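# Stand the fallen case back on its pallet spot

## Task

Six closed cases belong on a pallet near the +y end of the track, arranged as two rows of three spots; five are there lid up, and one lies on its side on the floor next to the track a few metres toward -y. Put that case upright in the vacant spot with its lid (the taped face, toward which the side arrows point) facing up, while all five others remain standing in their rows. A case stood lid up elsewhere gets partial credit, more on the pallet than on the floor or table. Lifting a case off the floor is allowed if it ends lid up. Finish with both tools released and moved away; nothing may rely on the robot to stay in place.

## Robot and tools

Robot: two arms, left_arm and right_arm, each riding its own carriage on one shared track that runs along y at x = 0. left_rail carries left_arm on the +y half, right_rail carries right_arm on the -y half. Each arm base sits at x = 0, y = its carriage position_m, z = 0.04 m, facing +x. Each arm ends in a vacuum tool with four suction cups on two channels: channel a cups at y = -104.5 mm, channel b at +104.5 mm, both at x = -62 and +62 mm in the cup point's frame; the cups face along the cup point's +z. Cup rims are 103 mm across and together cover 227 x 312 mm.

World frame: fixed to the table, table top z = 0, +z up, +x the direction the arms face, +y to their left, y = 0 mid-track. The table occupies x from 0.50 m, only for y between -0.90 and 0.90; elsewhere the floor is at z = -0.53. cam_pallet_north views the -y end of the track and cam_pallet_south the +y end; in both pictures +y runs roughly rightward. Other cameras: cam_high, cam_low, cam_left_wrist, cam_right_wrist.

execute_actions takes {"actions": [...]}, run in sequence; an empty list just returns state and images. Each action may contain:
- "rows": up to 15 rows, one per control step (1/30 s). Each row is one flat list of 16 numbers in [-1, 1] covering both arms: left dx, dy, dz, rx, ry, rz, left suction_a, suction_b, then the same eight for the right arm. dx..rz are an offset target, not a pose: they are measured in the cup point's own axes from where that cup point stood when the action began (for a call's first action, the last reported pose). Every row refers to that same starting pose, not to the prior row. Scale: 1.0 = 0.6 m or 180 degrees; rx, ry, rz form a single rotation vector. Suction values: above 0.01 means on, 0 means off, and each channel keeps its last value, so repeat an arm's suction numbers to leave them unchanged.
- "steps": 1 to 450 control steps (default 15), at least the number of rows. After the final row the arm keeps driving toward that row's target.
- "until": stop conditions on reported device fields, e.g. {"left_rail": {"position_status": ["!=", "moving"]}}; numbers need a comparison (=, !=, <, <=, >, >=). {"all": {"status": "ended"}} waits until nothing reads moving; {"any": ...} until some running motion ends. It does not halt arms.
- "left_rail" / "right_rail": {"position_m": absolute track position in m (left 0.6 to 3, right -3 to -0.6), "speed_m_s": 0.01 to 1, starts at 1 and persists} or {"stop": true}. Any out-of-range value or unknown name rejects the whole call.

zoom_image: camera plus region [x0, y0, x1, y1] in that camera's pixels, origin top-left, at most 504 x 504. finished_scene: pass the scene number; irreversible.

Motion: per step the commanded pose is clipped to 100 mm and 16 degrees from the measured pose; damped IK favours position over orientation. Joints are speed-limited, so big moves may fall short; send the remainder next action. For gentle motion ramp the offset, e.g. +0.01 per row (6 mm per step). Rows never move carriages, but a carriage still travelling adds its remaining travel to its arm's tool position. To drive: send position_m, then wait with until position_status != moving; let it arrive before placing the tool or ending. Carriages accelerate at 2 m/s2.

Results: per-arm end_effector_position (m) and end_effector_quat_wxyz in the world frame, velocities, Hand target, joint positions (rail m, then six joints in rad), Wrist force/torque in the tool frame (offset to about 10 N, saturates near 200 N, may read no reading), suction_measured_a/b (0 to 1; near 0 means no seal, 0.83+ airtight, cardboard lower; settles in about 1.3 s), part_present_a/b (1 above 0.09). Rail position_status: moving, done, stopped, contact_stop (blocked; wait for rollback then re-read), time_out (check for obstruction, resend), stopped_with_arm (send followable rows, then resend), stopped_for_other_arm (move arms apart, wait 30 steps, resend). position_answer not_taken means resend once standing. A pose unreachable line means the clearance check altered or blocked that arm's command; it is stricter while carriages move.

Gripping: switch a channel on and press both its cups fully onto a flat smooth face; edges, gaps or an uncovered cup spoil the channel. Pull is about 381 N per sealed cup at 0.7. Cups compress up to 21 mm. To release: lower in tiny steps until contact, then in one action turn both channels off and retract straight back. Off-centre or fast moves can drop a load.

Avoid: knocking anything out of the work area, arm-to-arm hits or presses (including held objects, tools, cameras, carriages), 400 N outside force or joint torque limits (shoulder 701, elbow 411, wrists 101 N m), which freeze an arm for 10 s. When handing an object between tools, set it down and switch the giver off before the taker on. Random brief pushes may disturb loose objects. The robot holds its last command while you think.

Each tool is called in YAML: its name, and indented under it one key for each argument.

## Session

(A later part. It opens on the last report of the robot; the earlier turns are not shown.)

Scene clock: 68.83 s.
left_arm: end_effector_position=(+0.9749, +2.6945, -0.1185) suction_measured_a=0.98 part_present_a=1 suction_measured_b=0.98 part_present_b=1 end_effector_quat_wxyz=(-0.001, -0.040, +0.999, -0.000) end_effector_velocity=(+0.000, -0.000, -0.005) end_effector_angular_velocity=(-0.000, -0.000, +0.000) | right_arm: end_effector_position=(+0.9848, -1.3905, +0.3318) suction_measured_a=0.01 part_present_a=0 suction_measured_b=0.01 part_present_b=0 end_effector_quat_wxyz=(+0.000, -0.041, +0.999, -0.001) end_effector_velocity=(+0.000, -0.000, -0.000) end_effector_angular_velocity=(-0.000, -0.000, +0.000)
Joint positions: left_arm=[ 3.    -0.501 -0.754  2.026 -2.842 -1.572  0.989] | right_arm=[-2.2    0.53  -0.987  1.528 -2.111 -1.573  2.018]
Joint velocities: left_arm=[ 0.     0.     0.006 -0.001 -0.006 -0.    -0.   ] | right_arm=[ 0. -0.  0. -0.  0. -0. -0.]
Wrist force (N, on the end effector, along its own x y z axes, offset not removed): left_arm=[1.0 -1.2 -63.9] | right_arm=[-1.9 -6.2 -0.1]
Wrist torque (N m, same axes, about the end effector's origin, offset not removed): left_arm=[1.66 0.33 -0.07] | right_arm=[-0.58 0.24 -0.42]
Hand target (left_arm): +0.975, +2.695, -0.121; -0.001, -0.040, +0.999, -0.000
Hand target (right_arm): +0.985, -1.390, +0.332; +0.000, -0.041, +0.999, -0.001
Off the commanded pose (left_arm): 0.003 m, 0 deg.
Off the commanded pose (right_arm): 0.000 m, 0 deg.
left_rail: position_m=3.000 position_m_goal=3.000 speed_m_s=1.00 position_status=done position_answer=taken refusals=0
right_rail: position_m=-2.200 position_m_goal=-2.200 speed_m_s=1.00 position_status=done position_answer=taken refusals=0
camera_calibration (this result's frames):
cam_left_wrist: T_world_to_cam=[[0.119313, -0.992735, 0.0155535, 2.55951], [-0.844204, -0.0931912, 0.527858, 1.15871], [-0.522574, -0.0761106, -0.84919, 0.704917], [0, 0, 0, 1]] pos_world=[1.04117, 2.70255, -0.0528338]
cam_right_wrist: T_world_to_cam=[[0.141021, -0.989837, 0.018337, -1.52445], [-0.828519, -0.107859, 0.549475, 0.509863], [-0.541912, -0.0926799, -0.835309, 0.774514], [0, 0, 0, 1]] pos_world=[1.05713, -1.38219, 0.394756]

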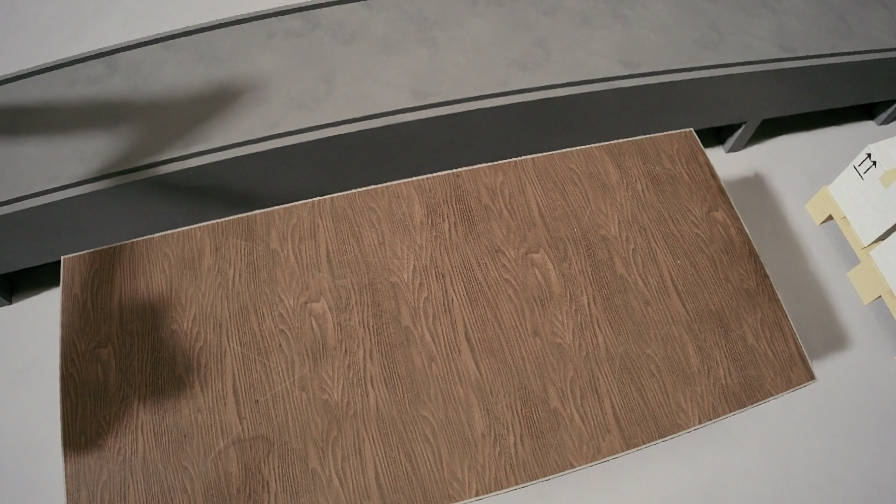

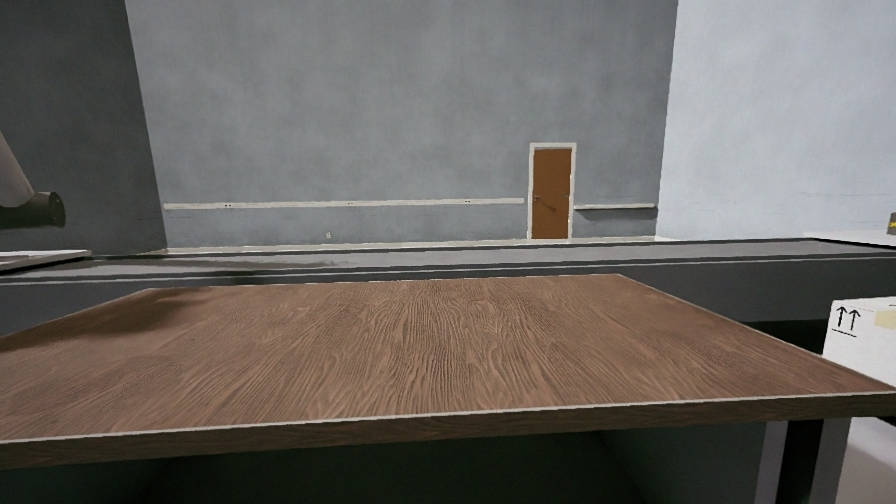

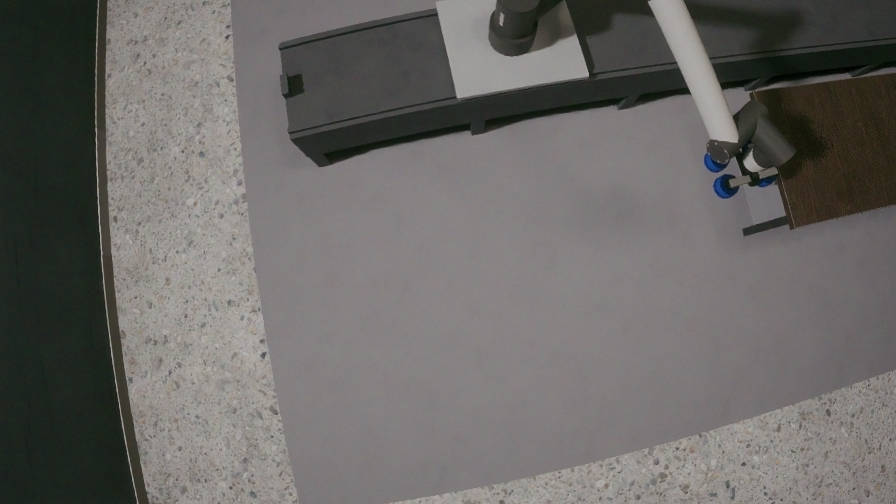

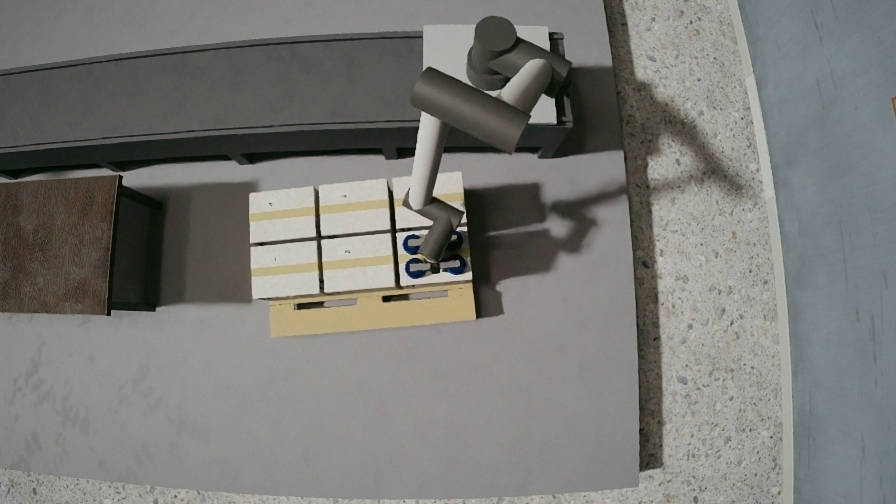

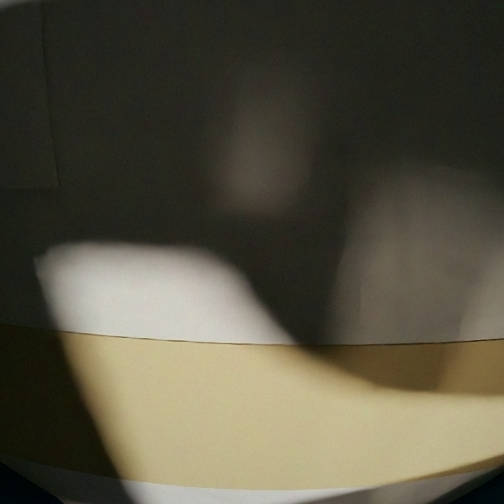

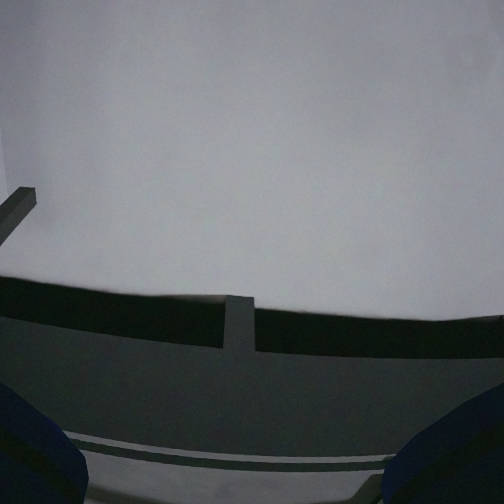

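execute_actions:
  actions: []

Scene clock: 69.13 s.
left_arm: end_effector_position=(+0.9749, +2.6945, -0.1209) suction_measured_a=0.98 part_present_a=1 suction_measured_b=0.98 part_present_b=1 end_effector_quat_wxyz=(-0.001, -0.040, +0.999, -0.000) end_effector_velocity=(+0.000, -0.000, -0.002) end_effector_angular_velocity=(-0.000, -0.000, +0.000) | right_arm: end_effector_position=(+0.9848, -1.3905, +0.3318) suction_measured_a=0.01 part_present_a=0 suction_measured_b=0.01 part_present_b=0 end_effector_quat_wxyz=(+0.000, -0.041, +0.999, -0.001) end_effector_velocity=(+0.000, -0.000, +0.000) end_effector_angular_velocity=(+0.000, -0.000, -0.000)
Joint positions: left_arm=[ 3.    -0.501 -0.751  2.026 -2.845 -1.572  0.989] | right_arm=[-2.2    0.53  -0.987  1.528 -2.111 -1.573  2.018]
Joint velocities: left_arm=[ 0.    -0.     0.003 -0.    -0.002 -0.    -0.   ] | right_arm=[ 0. -0. -0. -0. -0.  0. -0.]
Wrist force (N, on the end effector, along its own x y z axes, offset not removed): left_arm=[-1.5 -3.6 -55.3] | right_arm=[-0.6 -3.4 1.3]
Wrist torque (N m, same axes, about the end effector's origin, offset not removed): left_arm=[1.55 0.50 -0.15] | right_arm=[-0.19 0.12 -0.39]
Hand target (left_arm): +0.975, +2.695, -0.121; -0.001, -0.040, +0.999, -0.000
Hand target (right_arm): +0.985, -1.390, +0.332; +0.000, -0.041, +0.999, -0.001
Off the commanded pose (left_arm): 0.000 m, 0 deg.
Off the commanded pose (right_arm): 0.000 m, 0 deg.
left_rail: position_m=3.000 position_m_goal=3.000 speed_m_s=1.00 position_status=done position_answer=taken refusals=0
right_rail: position_m=-2.200 position_m_goal=-2.200 speed_m_s=1.00 position_status=done position_answer=taken refusals=0
camera_calibration (this result's frames):
cam_left_wrist: T_world_to_cam=[[0.119317, -0.992735, 0.0155346, 2.55955], [-0.844196, -0.0932035, 0.527869, 1.15999], [-0.522586, -0.0760977, -0.849184, 0.702867], [0, 0, 0, 1]] pos_world=[1.04117, 2.70256, -0.0552191]
cam_right_wrist: T_world_to_cam=[[0.141021, -0.989837, 0.018337, -1.52445], [-0.828519, -0.107859, 0.549474, 0.509863], [-0.541912, -0.0926799, -0.835309, 0.774514], [0, 0, 0, 1]] pos_world=[1.05713, -1.38219, 0.394756]

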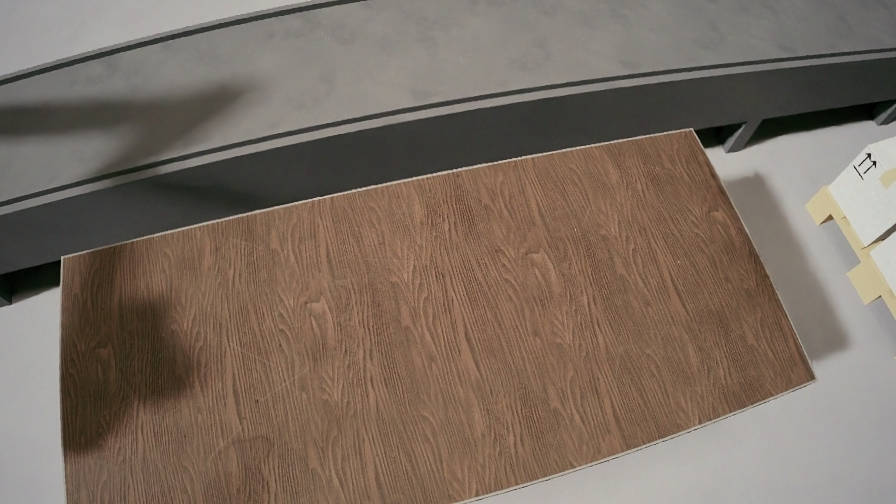

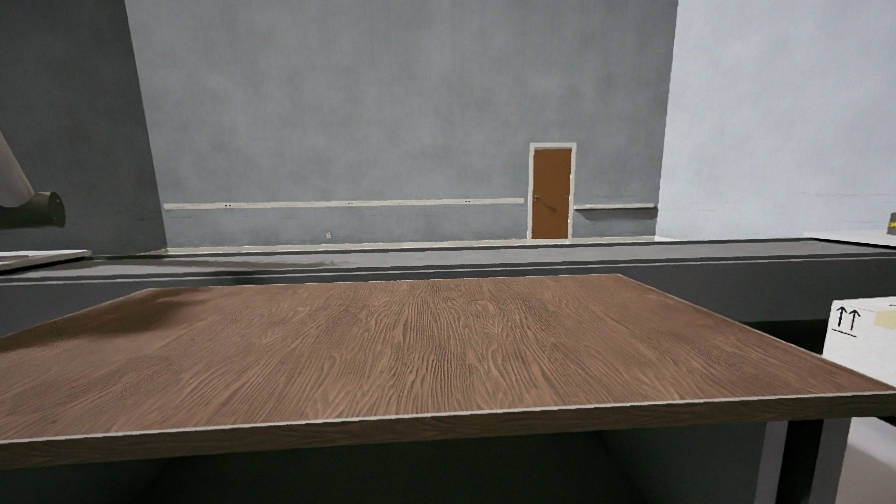

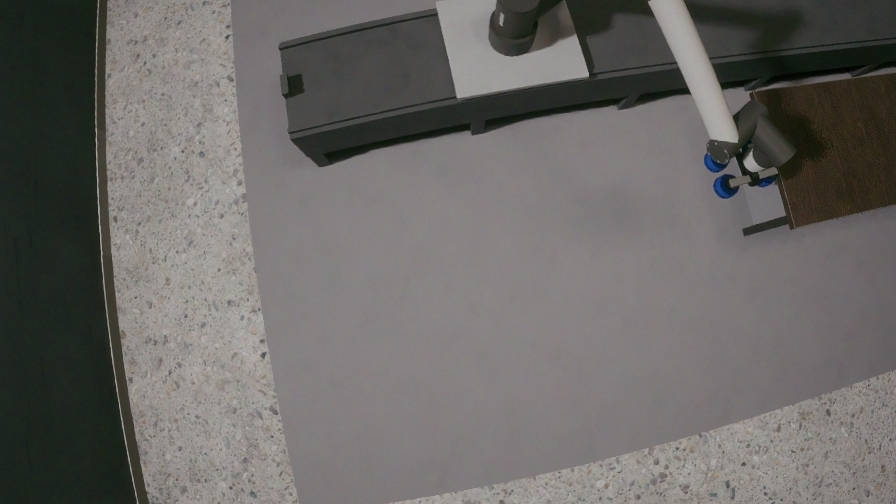

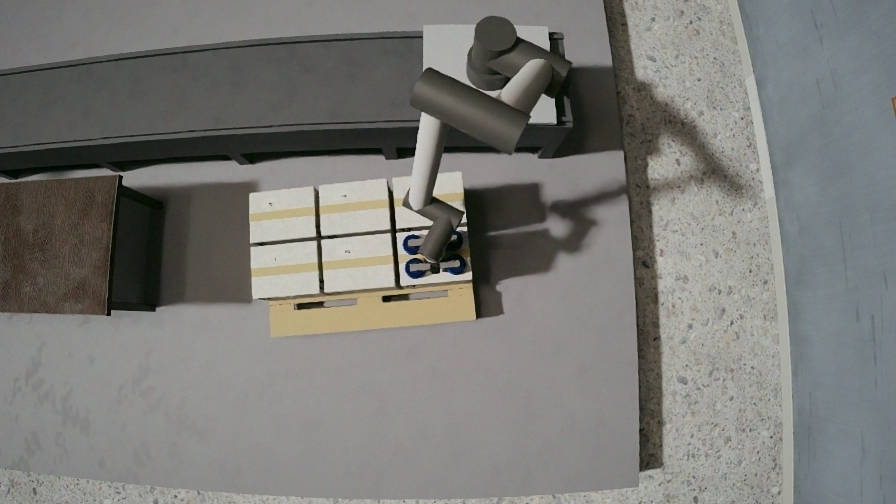

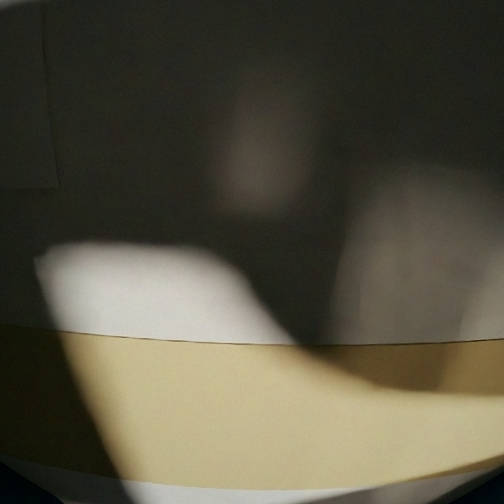

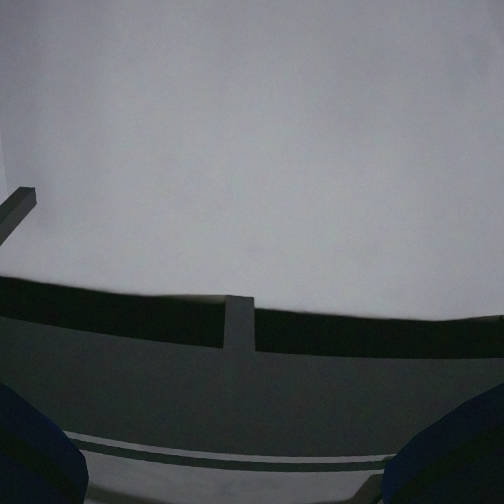

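No touch yet at −0.121. Another small step down.

execute_actions:
  actions:
    - {"rows": [[0,0,0.0042,0,0,0,1,1,0,0,0,0,0,0,0,0]], "steps": 1}

Scene clock: 69.30 s.
left_arm: end_effector_position=(+0.9749, +2.6945, -0.1211) suction_measured_a=0.98 part_present_a=1 suction_measured_b=0.98 part_present_b=1 end_effector_quat_wxyz=(-0.001, -0.040, +0.999, -0.000) end_effector_velocity=(+0.000, -0.000, -0.005) end_effector_angular_velocity=(-0.000, -0.000, +0.000) | right_arm: end_effector_position=(+0.9848, -1.3905, +0.3318) suction_measured_a=0.01 part_present_a=0 suction_measured_b=0.01 part_present_b=0 end_effector_quat_wxyz=(+0.000, -0.041, +0.999, -0.001) end_effector_velocity=(-0.000, +0.000, +0.000) end_effector_angular_velocity=(+0.000, -0.000, +0.000)
Joint positions: left_arm=[ 3.    -0.501 -0.751  2.026 -2.845 -1.572  0.989] | right_arm=[-2.2    0.53  -0.987  1.528 -2.111 -1.573  2.018]
Joint velocities: left_arm=[ 0.     0.     0.006 -0.001 -0.005  0.    -0.   ] | right_arm=[ 0.  0. -0.  0.  0.  0.  0.]
Wrist force (N, on the end effector, along its own x y z axes, offset not removed): left_arm=[2.2 -3.7 -60.5] | right_arm=[-0.8 -3.7 0.4]
Wrist torque (N m, same axes, about the end effector's origin, offset not removed): left_arm=[1.42 -0.13 -0.02] | right_arm=[-0.21 0.13 -0.36]
Hand target (left_arm): +0.975, +2.695, -0.123; -0.001, -0.040, +0.999, -0.000
Hand target (right_arm): +0.985, -1.390, +0.332; +0.000, -0.041, +0.999, -0.001
Off the commanded pose (left_arm): 0.002 m, 0 deg.
Off the commanded pose (right_arm): 0.000 m, 0 deg.
left_rail: position_m=3.000 position_m_goal=3.000 speed_m_s=1.00 position_status=done position_answer=taken refusals=0
right_rail: position_m=-2.200 position_m_goal=-2.200 speed_m_s=1.00 position_status=done position_answer=taken refusals=0
camera_calibration (this result's frames):
cam_left_wrist: T_world_to_cam=[[0.119316, -0.992735, 0.0155399, 2.55955], [-0.844201, -0.0932012, 0.527862, 1.16011], [-0.522579, -0.0761014, -0.849188, 0.702676], [0, 0, 0, 1]] pos_world=[1.04117, 2.70256, -0.0554492]
cam_right_wrist: T_world_to_cam=[[0.141021, -0.989837, 0.0183372, -1.52445], [-0.828519, -0.107859, 0.549475, 0.509863], [-0.541912, -0.0926801, -0.835309, 0.774513], [0, 0, 0, 1]] pos_world=[1.05713, -1.38219, 0.394756]

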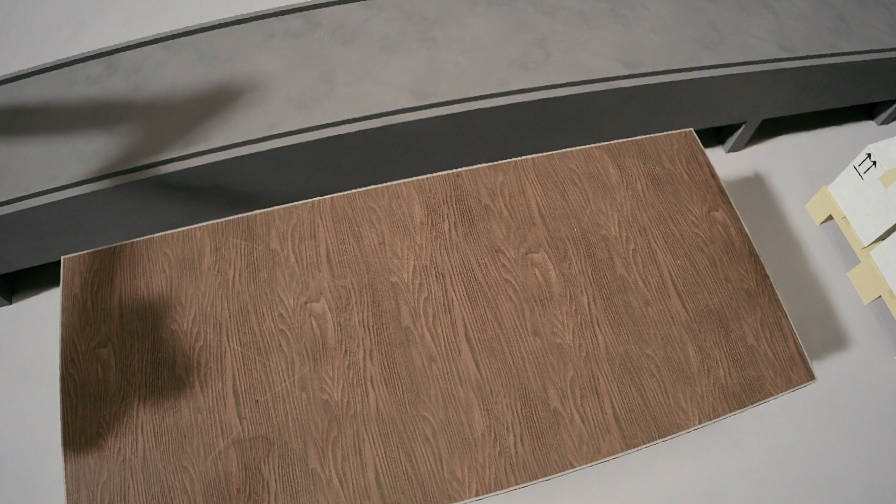

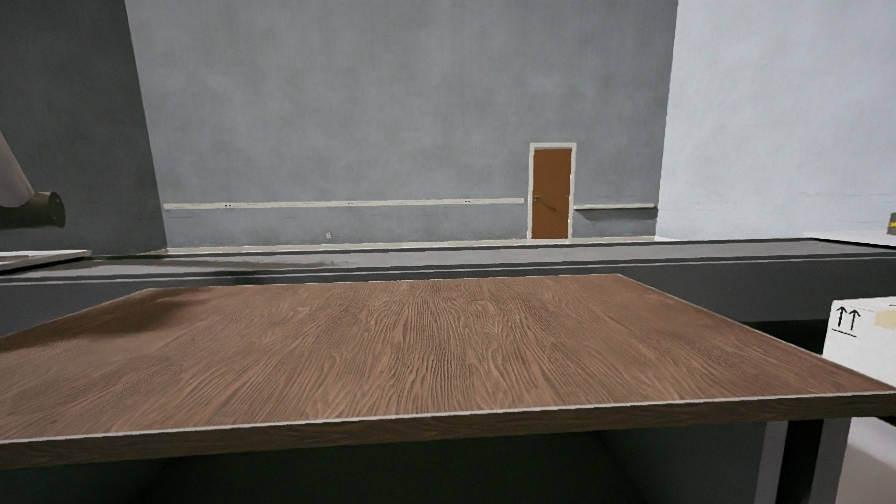

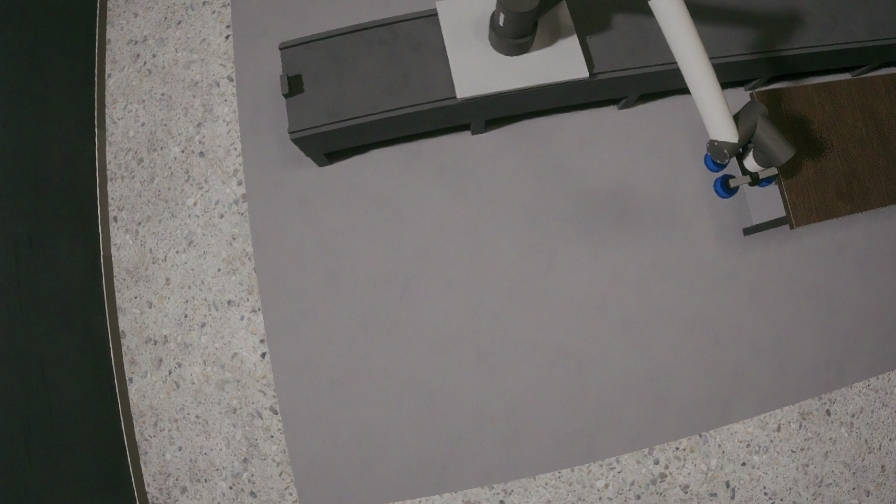

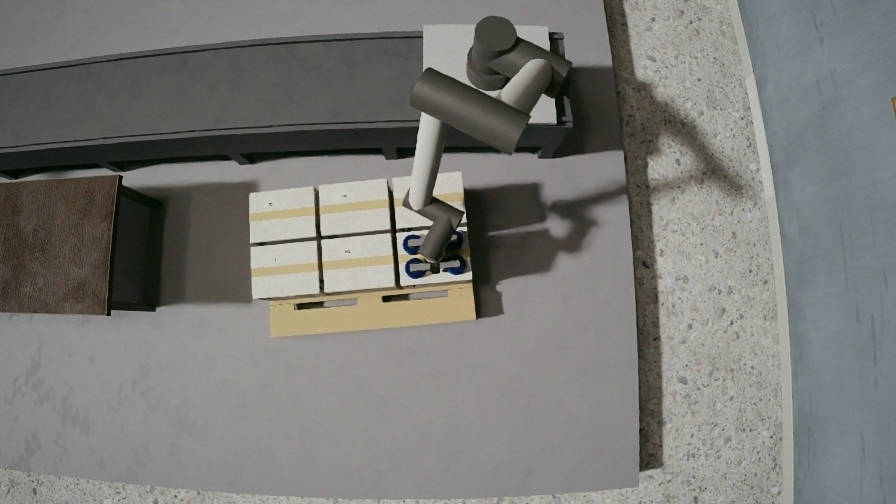

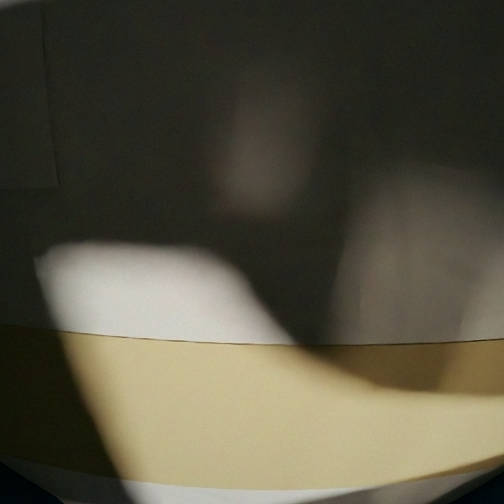

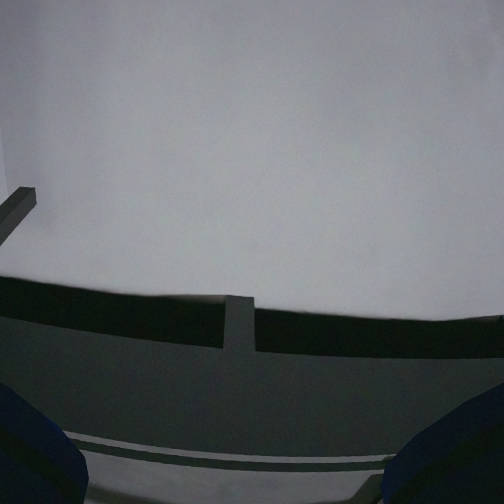

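execute_actions:
  actions: []

Scene clock: 79.77 s.
left_arm: end_effector_position=(+0.9755, +2.6942, -0.1215) suction_measured_a=0.98 part_present_a=1 suction_measured_b=0.98 part_present_b=1 end_effector_quat_wxyz=(+0.000, -0.040, +0.999, -0.001) end_effector_velocity=(+0.000, -0.000, +0.000) end_effector_angular_velocity=(-0.000, -0.000, +0.000) | right_arm: end_effector_position=(+0.9848, -1.3905, +0.3318) suction_measured_a=0.01 part_present_a=0 suction_measured_b=0.01 part_present_b=0 end_effector_quat_wxyz=(+0.000, -0.041, +0.999, -0.001) end_effector_velocity=(+0.000, -0.000, +0.000) end_effector_angular_velocity=(+0.000, -0.000, -0.000)
Joint positions: left_arm=[ 3.    -0.501 -0.75   2.026 -2.848 -1.572  0.989] | right_arm=[-2.2    0.53  -0.987  1.528 -2.111 -1.573  2.018]
Joint velocities: left_arm=[ 0.  0. -0.  0. -0. -0. -0.] | right_arm=[ 0. -0. -0.  0. -0.  0.  0.]
Wrist force (N, on the end effector, along its own x y z axes, offset not removed): left_arm=[8.3 -9.0 -52.1] | right_arm=[-1.0 -4.5 -0.8]
Wrist torque (N m, same axes, about the end effector's origin, offset not removed): left_arm=[0.85 -0.89 0.08] | right_arm=[-0.37 0.24 -0.30]
Hand target (left_arm): +0.975, +2.694, -0.122; +0.000, -0.040, +0.999, -0.001
Hand target (right_arm): +0.985, -1.390, +0.332; +0.000, -0.041, +0.999, -0.001
Off the commanded pose (left_arm): 0.002 m, 0 deg.
Off the commanded pose (right_arm): 0.000 m, 0 deg.
FORCE FAULT: contact force on the left arm reached its limit, and that arm stopped for 10 seconds. The contact can be on any part of that arm, not only on its tool. That arm ran no command of this call. That arm holds still and accepts commands again. Move the arm away from the contact; if what it grips holds it there, let go first. Pushing or pulling that hard again can fault the arm again.
left_rail: position_m=3.000 position_m_goal=3.000 speed_m_s=1.00 position_status=done position_answer=taken refusals=0
right_rail: position_m=-2.200 position_m_goal=-2.200 speed_m_s=1.00 position_status=done position_answer=taken refusals=0
camera_calibration (this result's frames):
cam_left_wrist: T_world_to_cam=[[0.119306, -0.992714, 0.0168588, 2.55926], [-0.84516, -0.0926327, 0.526426, 1.16], [-0.521029, -0.0770542, -0.850054, 0.703613], [0, 0, 0, 1]] pos_world=[1.04165, 2.70229, -0.0556915]
cam_right_wrist: T_world_to_cam=[[0.141021, -0.989837, 0.0183371, -1.52445], [-0.828519, -0.107859, 0.549474, 0.509863], [-0.541912, -0.0926801, -0.835309, 0.774513], [0, 0, 0, 1]] pos_world=[1.05713, -1.38219, 0.394756]

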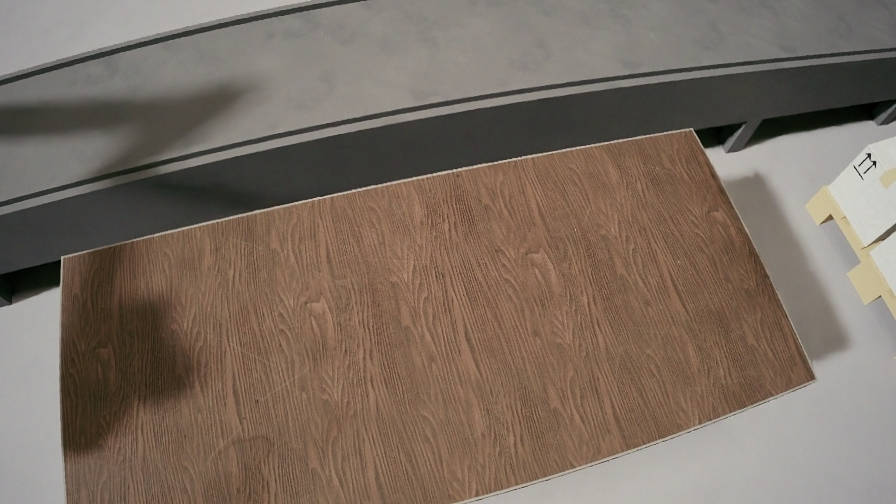

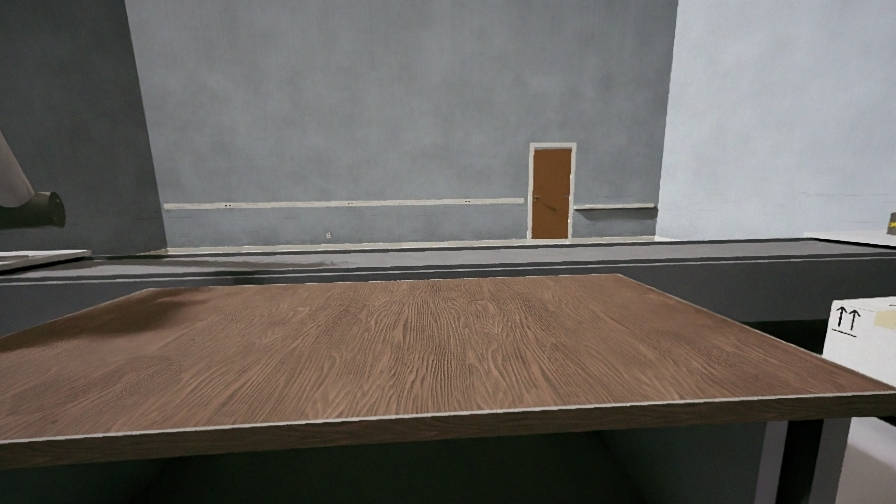

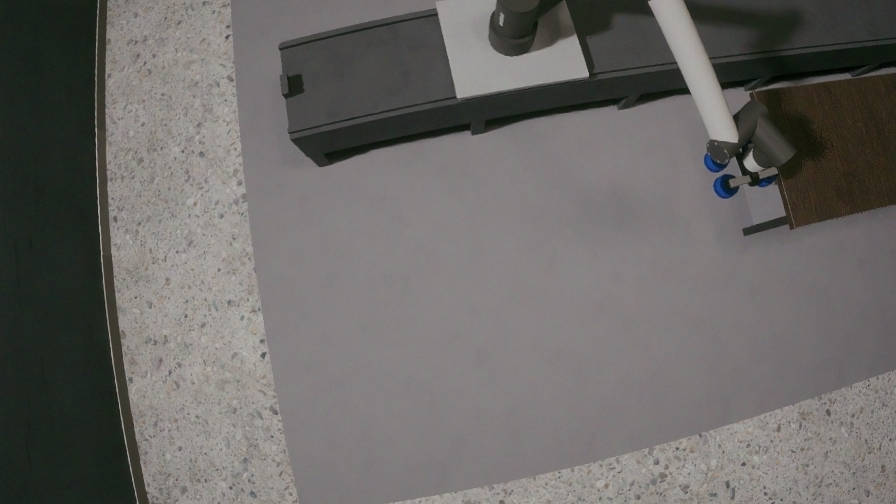

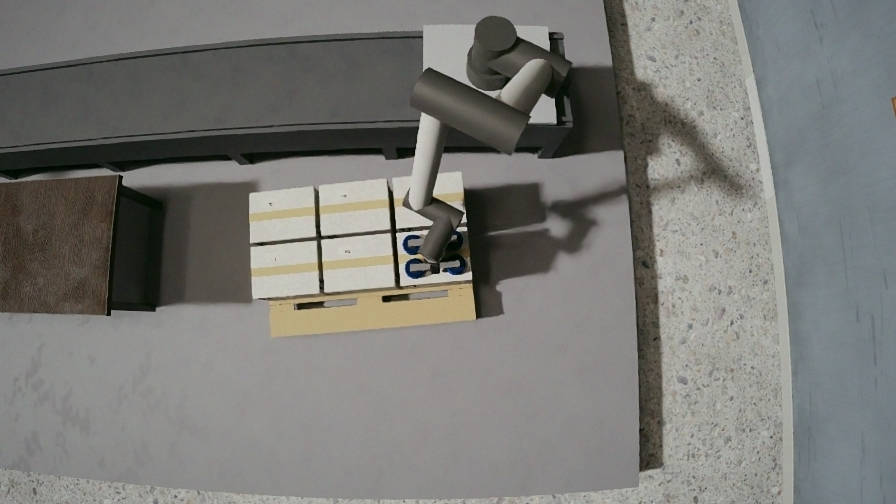

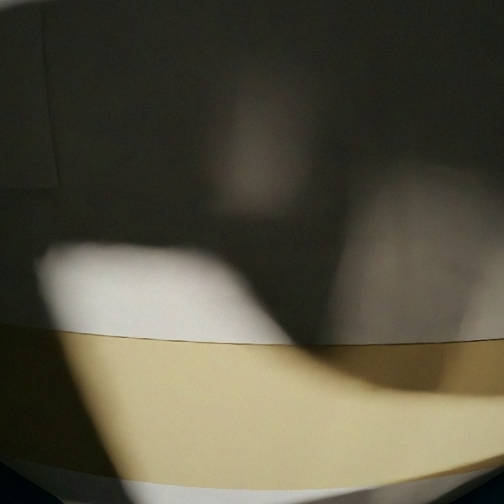

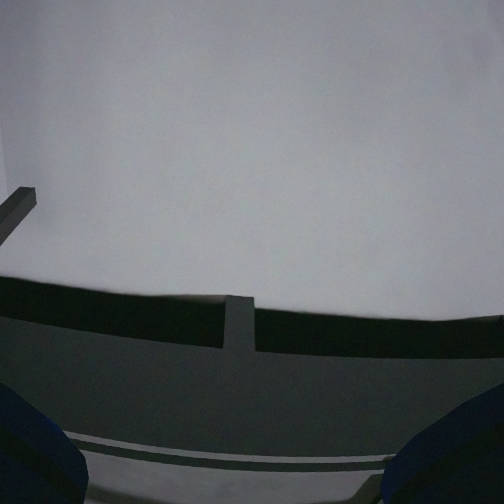

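execute_actions:
  actions:
    - {"rows": [[0,0,-0.002,0,0,0,0,0,0,0,0,0,0,0,0,0],[0,0,-0.006,0,0,0,0,0,0,0,0,0,0,0,0,0],[0,0,-0.011,0,0,0,0,0,0,0,0,0,0,0,0,0],[0,0,-0.017,0,0,0,0,0,0,0,0,0,0,0,0,0],[0,0,-0.024,0,0,0,0,0,0,0,0,0,0,0,0,0],[0,0,-0.032,0,0,0,0,0,0,0,0,0,0,0,0,0],[0,0,-0.042,0,0,0,0,0,0,0,0,0,0,0,0,0],[0,0,-0.054,0,0,0,0,0,0,0,0,0,0,0,0,0],[0,0,-0.069,0,0,0,0,0,0,0,0,0,0,0,0,0],[0,0,-0.09,0,0,0,0,0,0,0,0,0,0,0,0,0],[0,0,-0.115,0,0,0,0,0,0,0,0,0,0,0,0,0],[0,0,-0.14,0,0,0,0,0,0,0,0,0,0,0,0,0]], "steps": 12}

Scene clock: 80.50 s.
left_arm: end_effector_position=(+0.9752, +2.6944, -0.0875) suction_measured_a=0.00 part_present_a=0 suction_measured_b=0.00 part_present_b=0 end_effector_quat_wxyz=(+0.000, -0.040, +0.999, -0.001) end_effector_velocity=(+0.005, -0.001, +0.252) end_effector_angular_velocity=(-0.006, -0.012, -0.000) | right_arm: end_effector_position=(+0.9848, -1.3905, +0.3318) suction_measured_a=0.01 part_present_a=0 suction_measured_b=0.01 part_present_b=0 end_effector_quat_wxyz=(+0.000, -0.041, +0.999, -0.001) end_effector_velocity=(+0.000, +0.000, -0.000) end_effector_angular_velocity=(-0.000, +0.000, -0.000)
Joint positions: left_arm=[ 3.    -0.501 -0.792  2.031 -2.811 -1.572  0.989] | right_arm=[-2.2    0.53  -0.987  1.528 -2.111 -1.573  2.018]
Joint velocities: left_arm=[ 0.     0.001 -0.306  0.032  0.26  -0.     0.001] | right_arm=[ 0.  0.  0. -0. -0. -0.  0.]
Wrist force (N, on the end effector, along its own x y z axes, offset not removed): left_arm=[2.0 -4.0 -6.4] | right_arm=[-1.5 -4.7 1.7]
Wrist torque (N m, same axes, about the end effector's origin, offset not removed): left_arm=[-0.41 -0.52 0.01] | right_arm=[-0.48 0.27 -0.37]
Hand target (left_arm): +0.975, +2.695, -0.040; +0.001, -0.040, +0.999, -0.001
Hand target (right_arm): +0.985, -1.390, +0.332; +0.000, -0.041, +0.999, -0.001
Off the commanded pose (left_arm): 0.050 m, 0 deg.
Off the commanded pose (right_arm): 0.000 m, 0 deg.
left_rail: position_m=3.000 position_m_goal=3.000 speed_m_s=1.00 position_status=done position_answer=taken refusals=0
right_rail: position_m=-2.200 position_m_goal=-2.200 speed_m_s=1.00 position_status=done position_answer=taken refusals=0
camera_calibration (this result's frames):
cam_left_wrist: T_world_to_cam=[[0.119306, -0.992721, 0.0164647, 2.55892], [-0.844828, -0.0927923, 0.526931, 1.14198], [-0.521567, -0.0767755, -0.849749, 0.732167], [0, 0, 0, 1]] pos_world=[1.04136, 2.70248, -0.0217188]
cam_right_wrist: T_world_to_cam=[[0.141021, -0.989837, 0.0183371, -1.52445], [-0.828519, -0.107859, 0.549474, 0.509863], [-0.541912, -0.09268, -0.835309, 0.774514], [0, 0, 0, 1]] pos_world=[1.05713, -1.38219, 0.394756]

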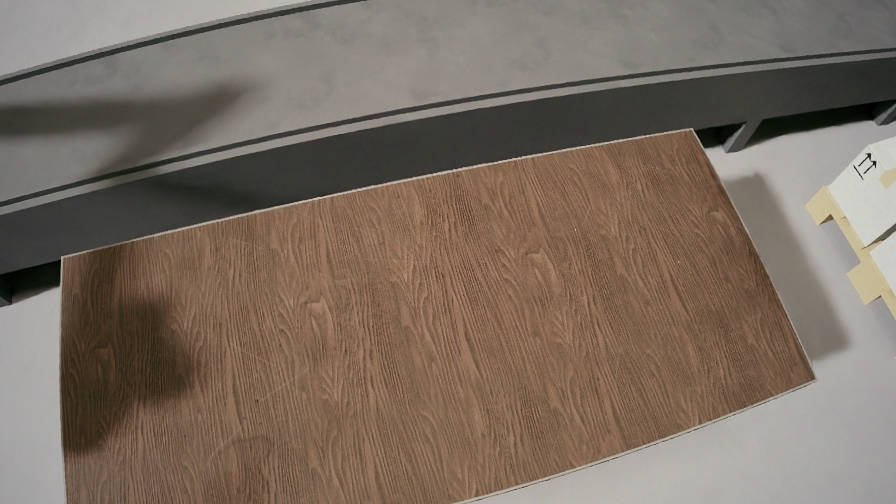

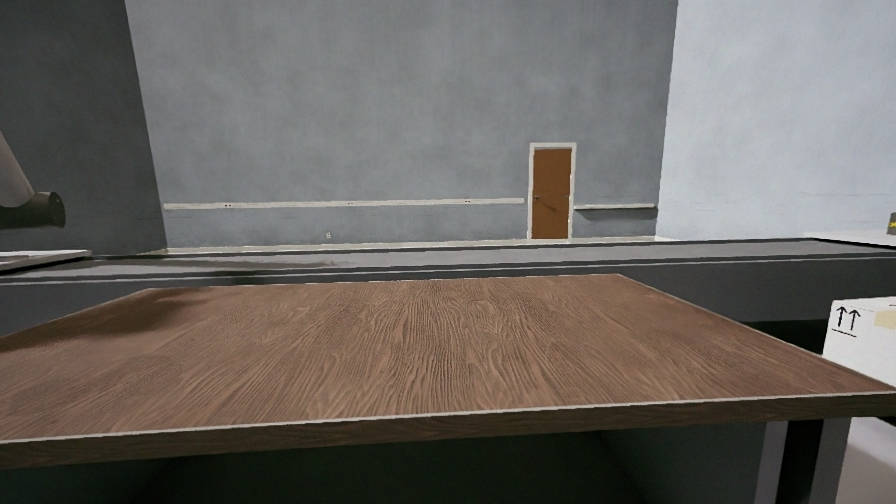

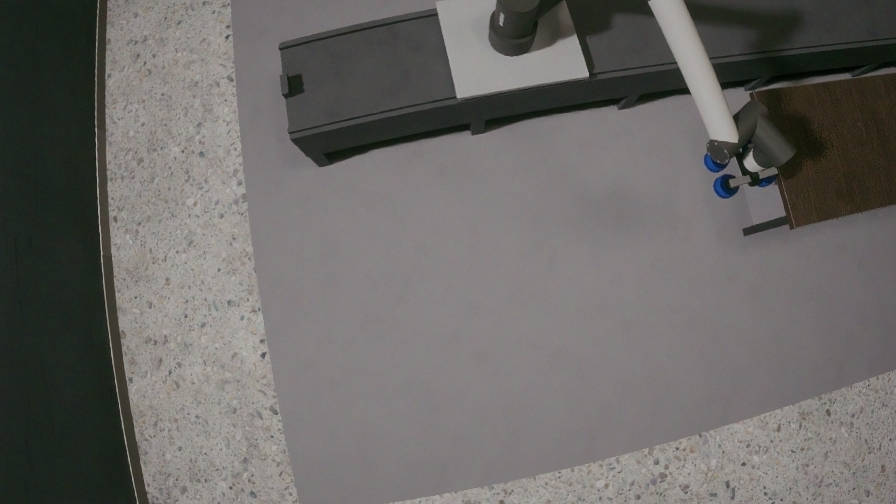

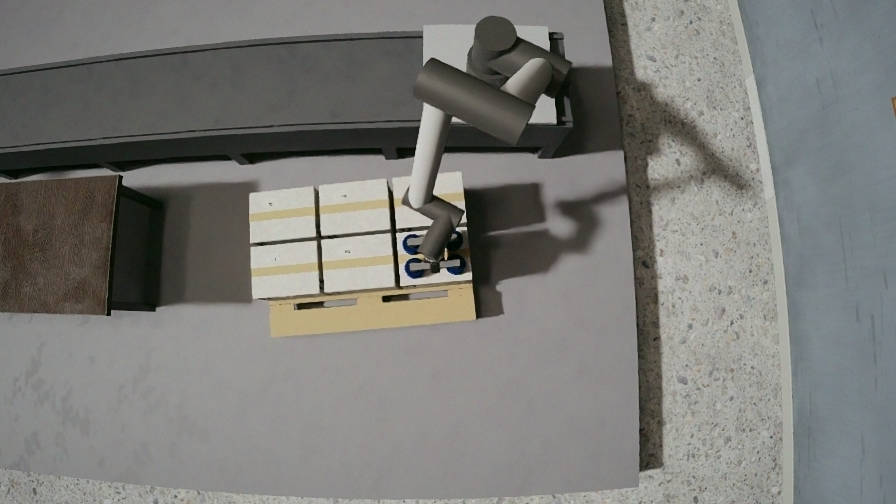

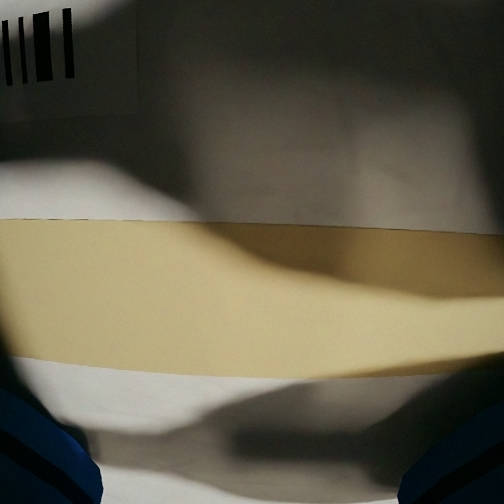

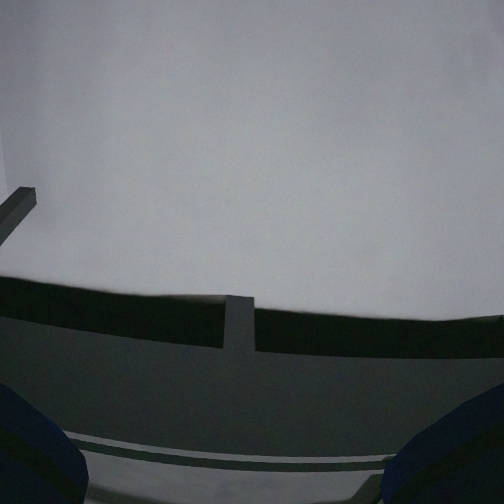

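execute_actions:
  actions:
    - {"left_rail": {"position_m": 1.62}, "steps": 1}

Scene clock: 80.70 s.
left_arm: end_effector_position=(+0.9755, +2.6944, -0.0502) suction_measured_a=0.00 part_present_a=0 suction_measured_b=0.00 part_present_b=0 end_effector_quat_wxyz=(+0.001, -0.040, +0.999, -0.001) end_effector_velocity=(-0.001, -0.005, +0.086) end_effector_angular_velocity=(+0.001, +0.000, +0.001) | right_arm: end_effector_position=(+0.9848, -1.3905, +0.3318) suction_measured_a=0.01 part_present_a=0 suction_measured_b=0.01 part_present_b=0 end_effector_quat_wxyz=(+0.000, -0.041, +0.999, -0.001) end_effector_velocity=(-0.000, +0.000, +0.000) end_effector_angular_velocity=(-0.000, +0.000, +0.000)
Joint positions: left_arm=[ 3.    -0.501 -0.837  2.036 -2.772 -1.572  0.989] | right_arm=[-2.2    0.53  -0.987  1.528 -2.111 -1.573  2.018]
Joint velocities: left_arm=[-0.006  0.001 -0.105  0.008  0.097  0.    -0.   ] | right_arm=[ 0.  0. -0. -0.  0. -0. -0.]
Wrist force (N, on the end effector, along its own x y z axes, offset not removed): left_arm=[-4.4 -4.1 1.3] | right_arm=[-0.2 -4.7 1.1]
Wrist torque (N m, same axes, about the end effector's origin, offset not removed): left_arm=[-0.63 0.36 -0.07] | right_arm=[-0.37 0.05 -0.43]
Hand target (left_arm): +0.975, +2.692, -0.038; +0.000, -0.040, +0.999, -0.001
Hand target (right_arm): +0.985, -1.390, +0.332; +0.000, -0.041, +0.999, -0.001
Off the commanded pose (left_arm): 0.013 m, 0 deg.
Off the commanded pose (right_arm): 0.000 m, 0 deg.
left_rail: position_m=3.000 position_m_goal=1.620 speed_m_s=1.00 position_status=moving position_answer=taken refusals=0
right_rail: position_m=-2.200 position_m_goal=-2.200 speed_m_s=1.00 position_status=done position_answer=taken refusals=0
camera_calibration (this result's frames):
cam_left_wrist: T_world_to_cam=[[0.119276, -0.992707, 0.0175201, 2.55835], [-0.845693, -0.0923352, 0.525621, 1.12213], [-0.52017, -0.0775106, -0.850538, 0.764625], [0, 0, 0, 1]] pos_world=[1.04156, 2.70257, 0.0157042]
cam_right_wrist: T_world_to_cam=[[0.141021, -0.989837, 0.0183371, -1.52445], [-0.828519, -0.107859, 0.549474, 0.509863], [-0.541912, -0.0926799, -0.835309, 0.774514], [0, 0, 0, 1]] pos_world=[1.05713, -1.38219, 0.394756]

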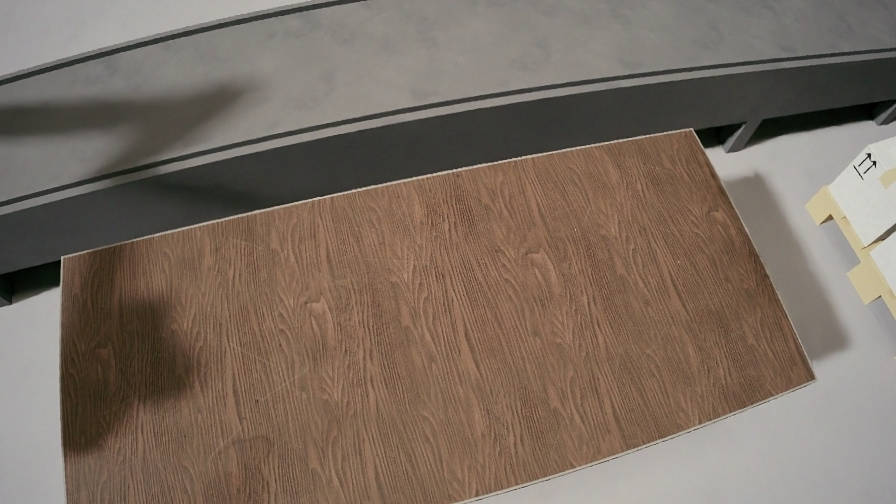

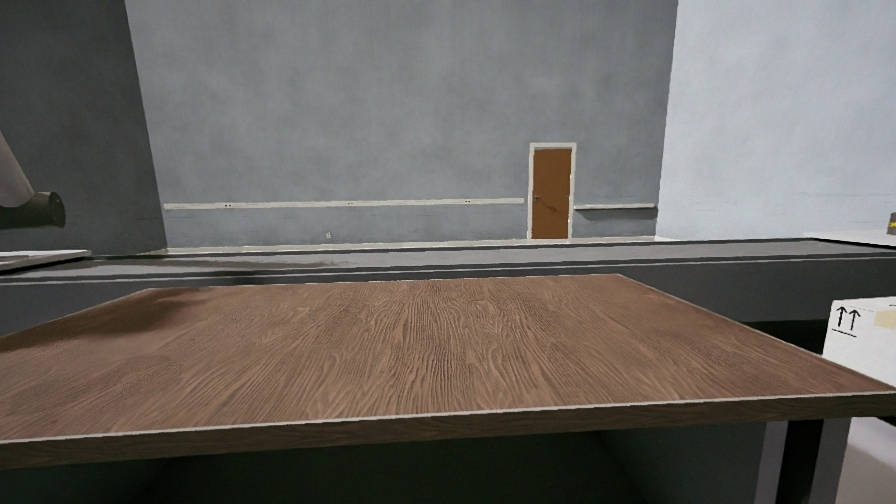

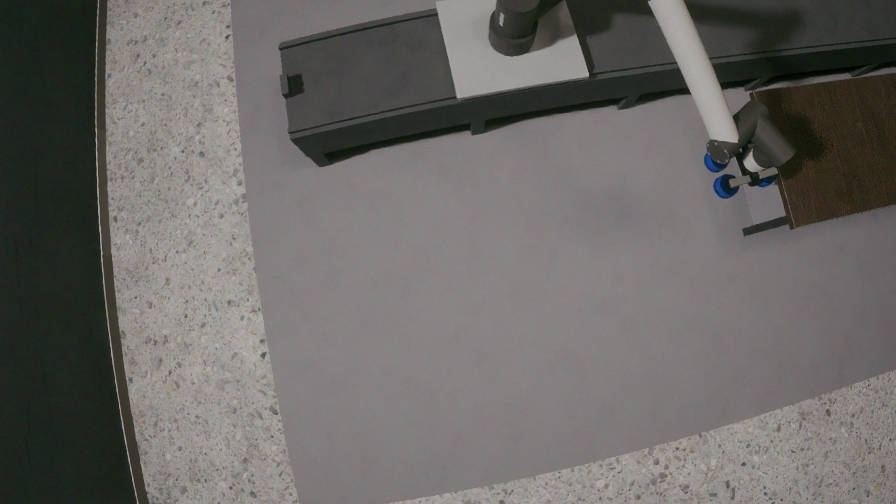

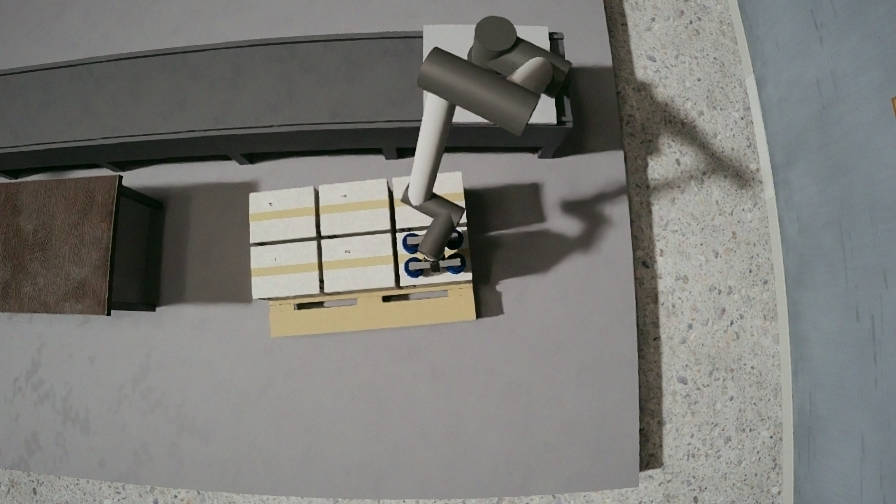

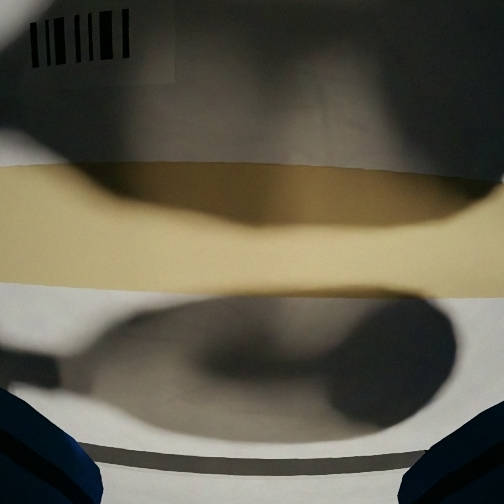

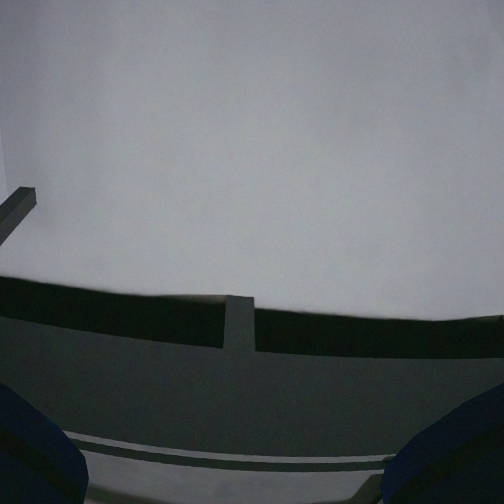

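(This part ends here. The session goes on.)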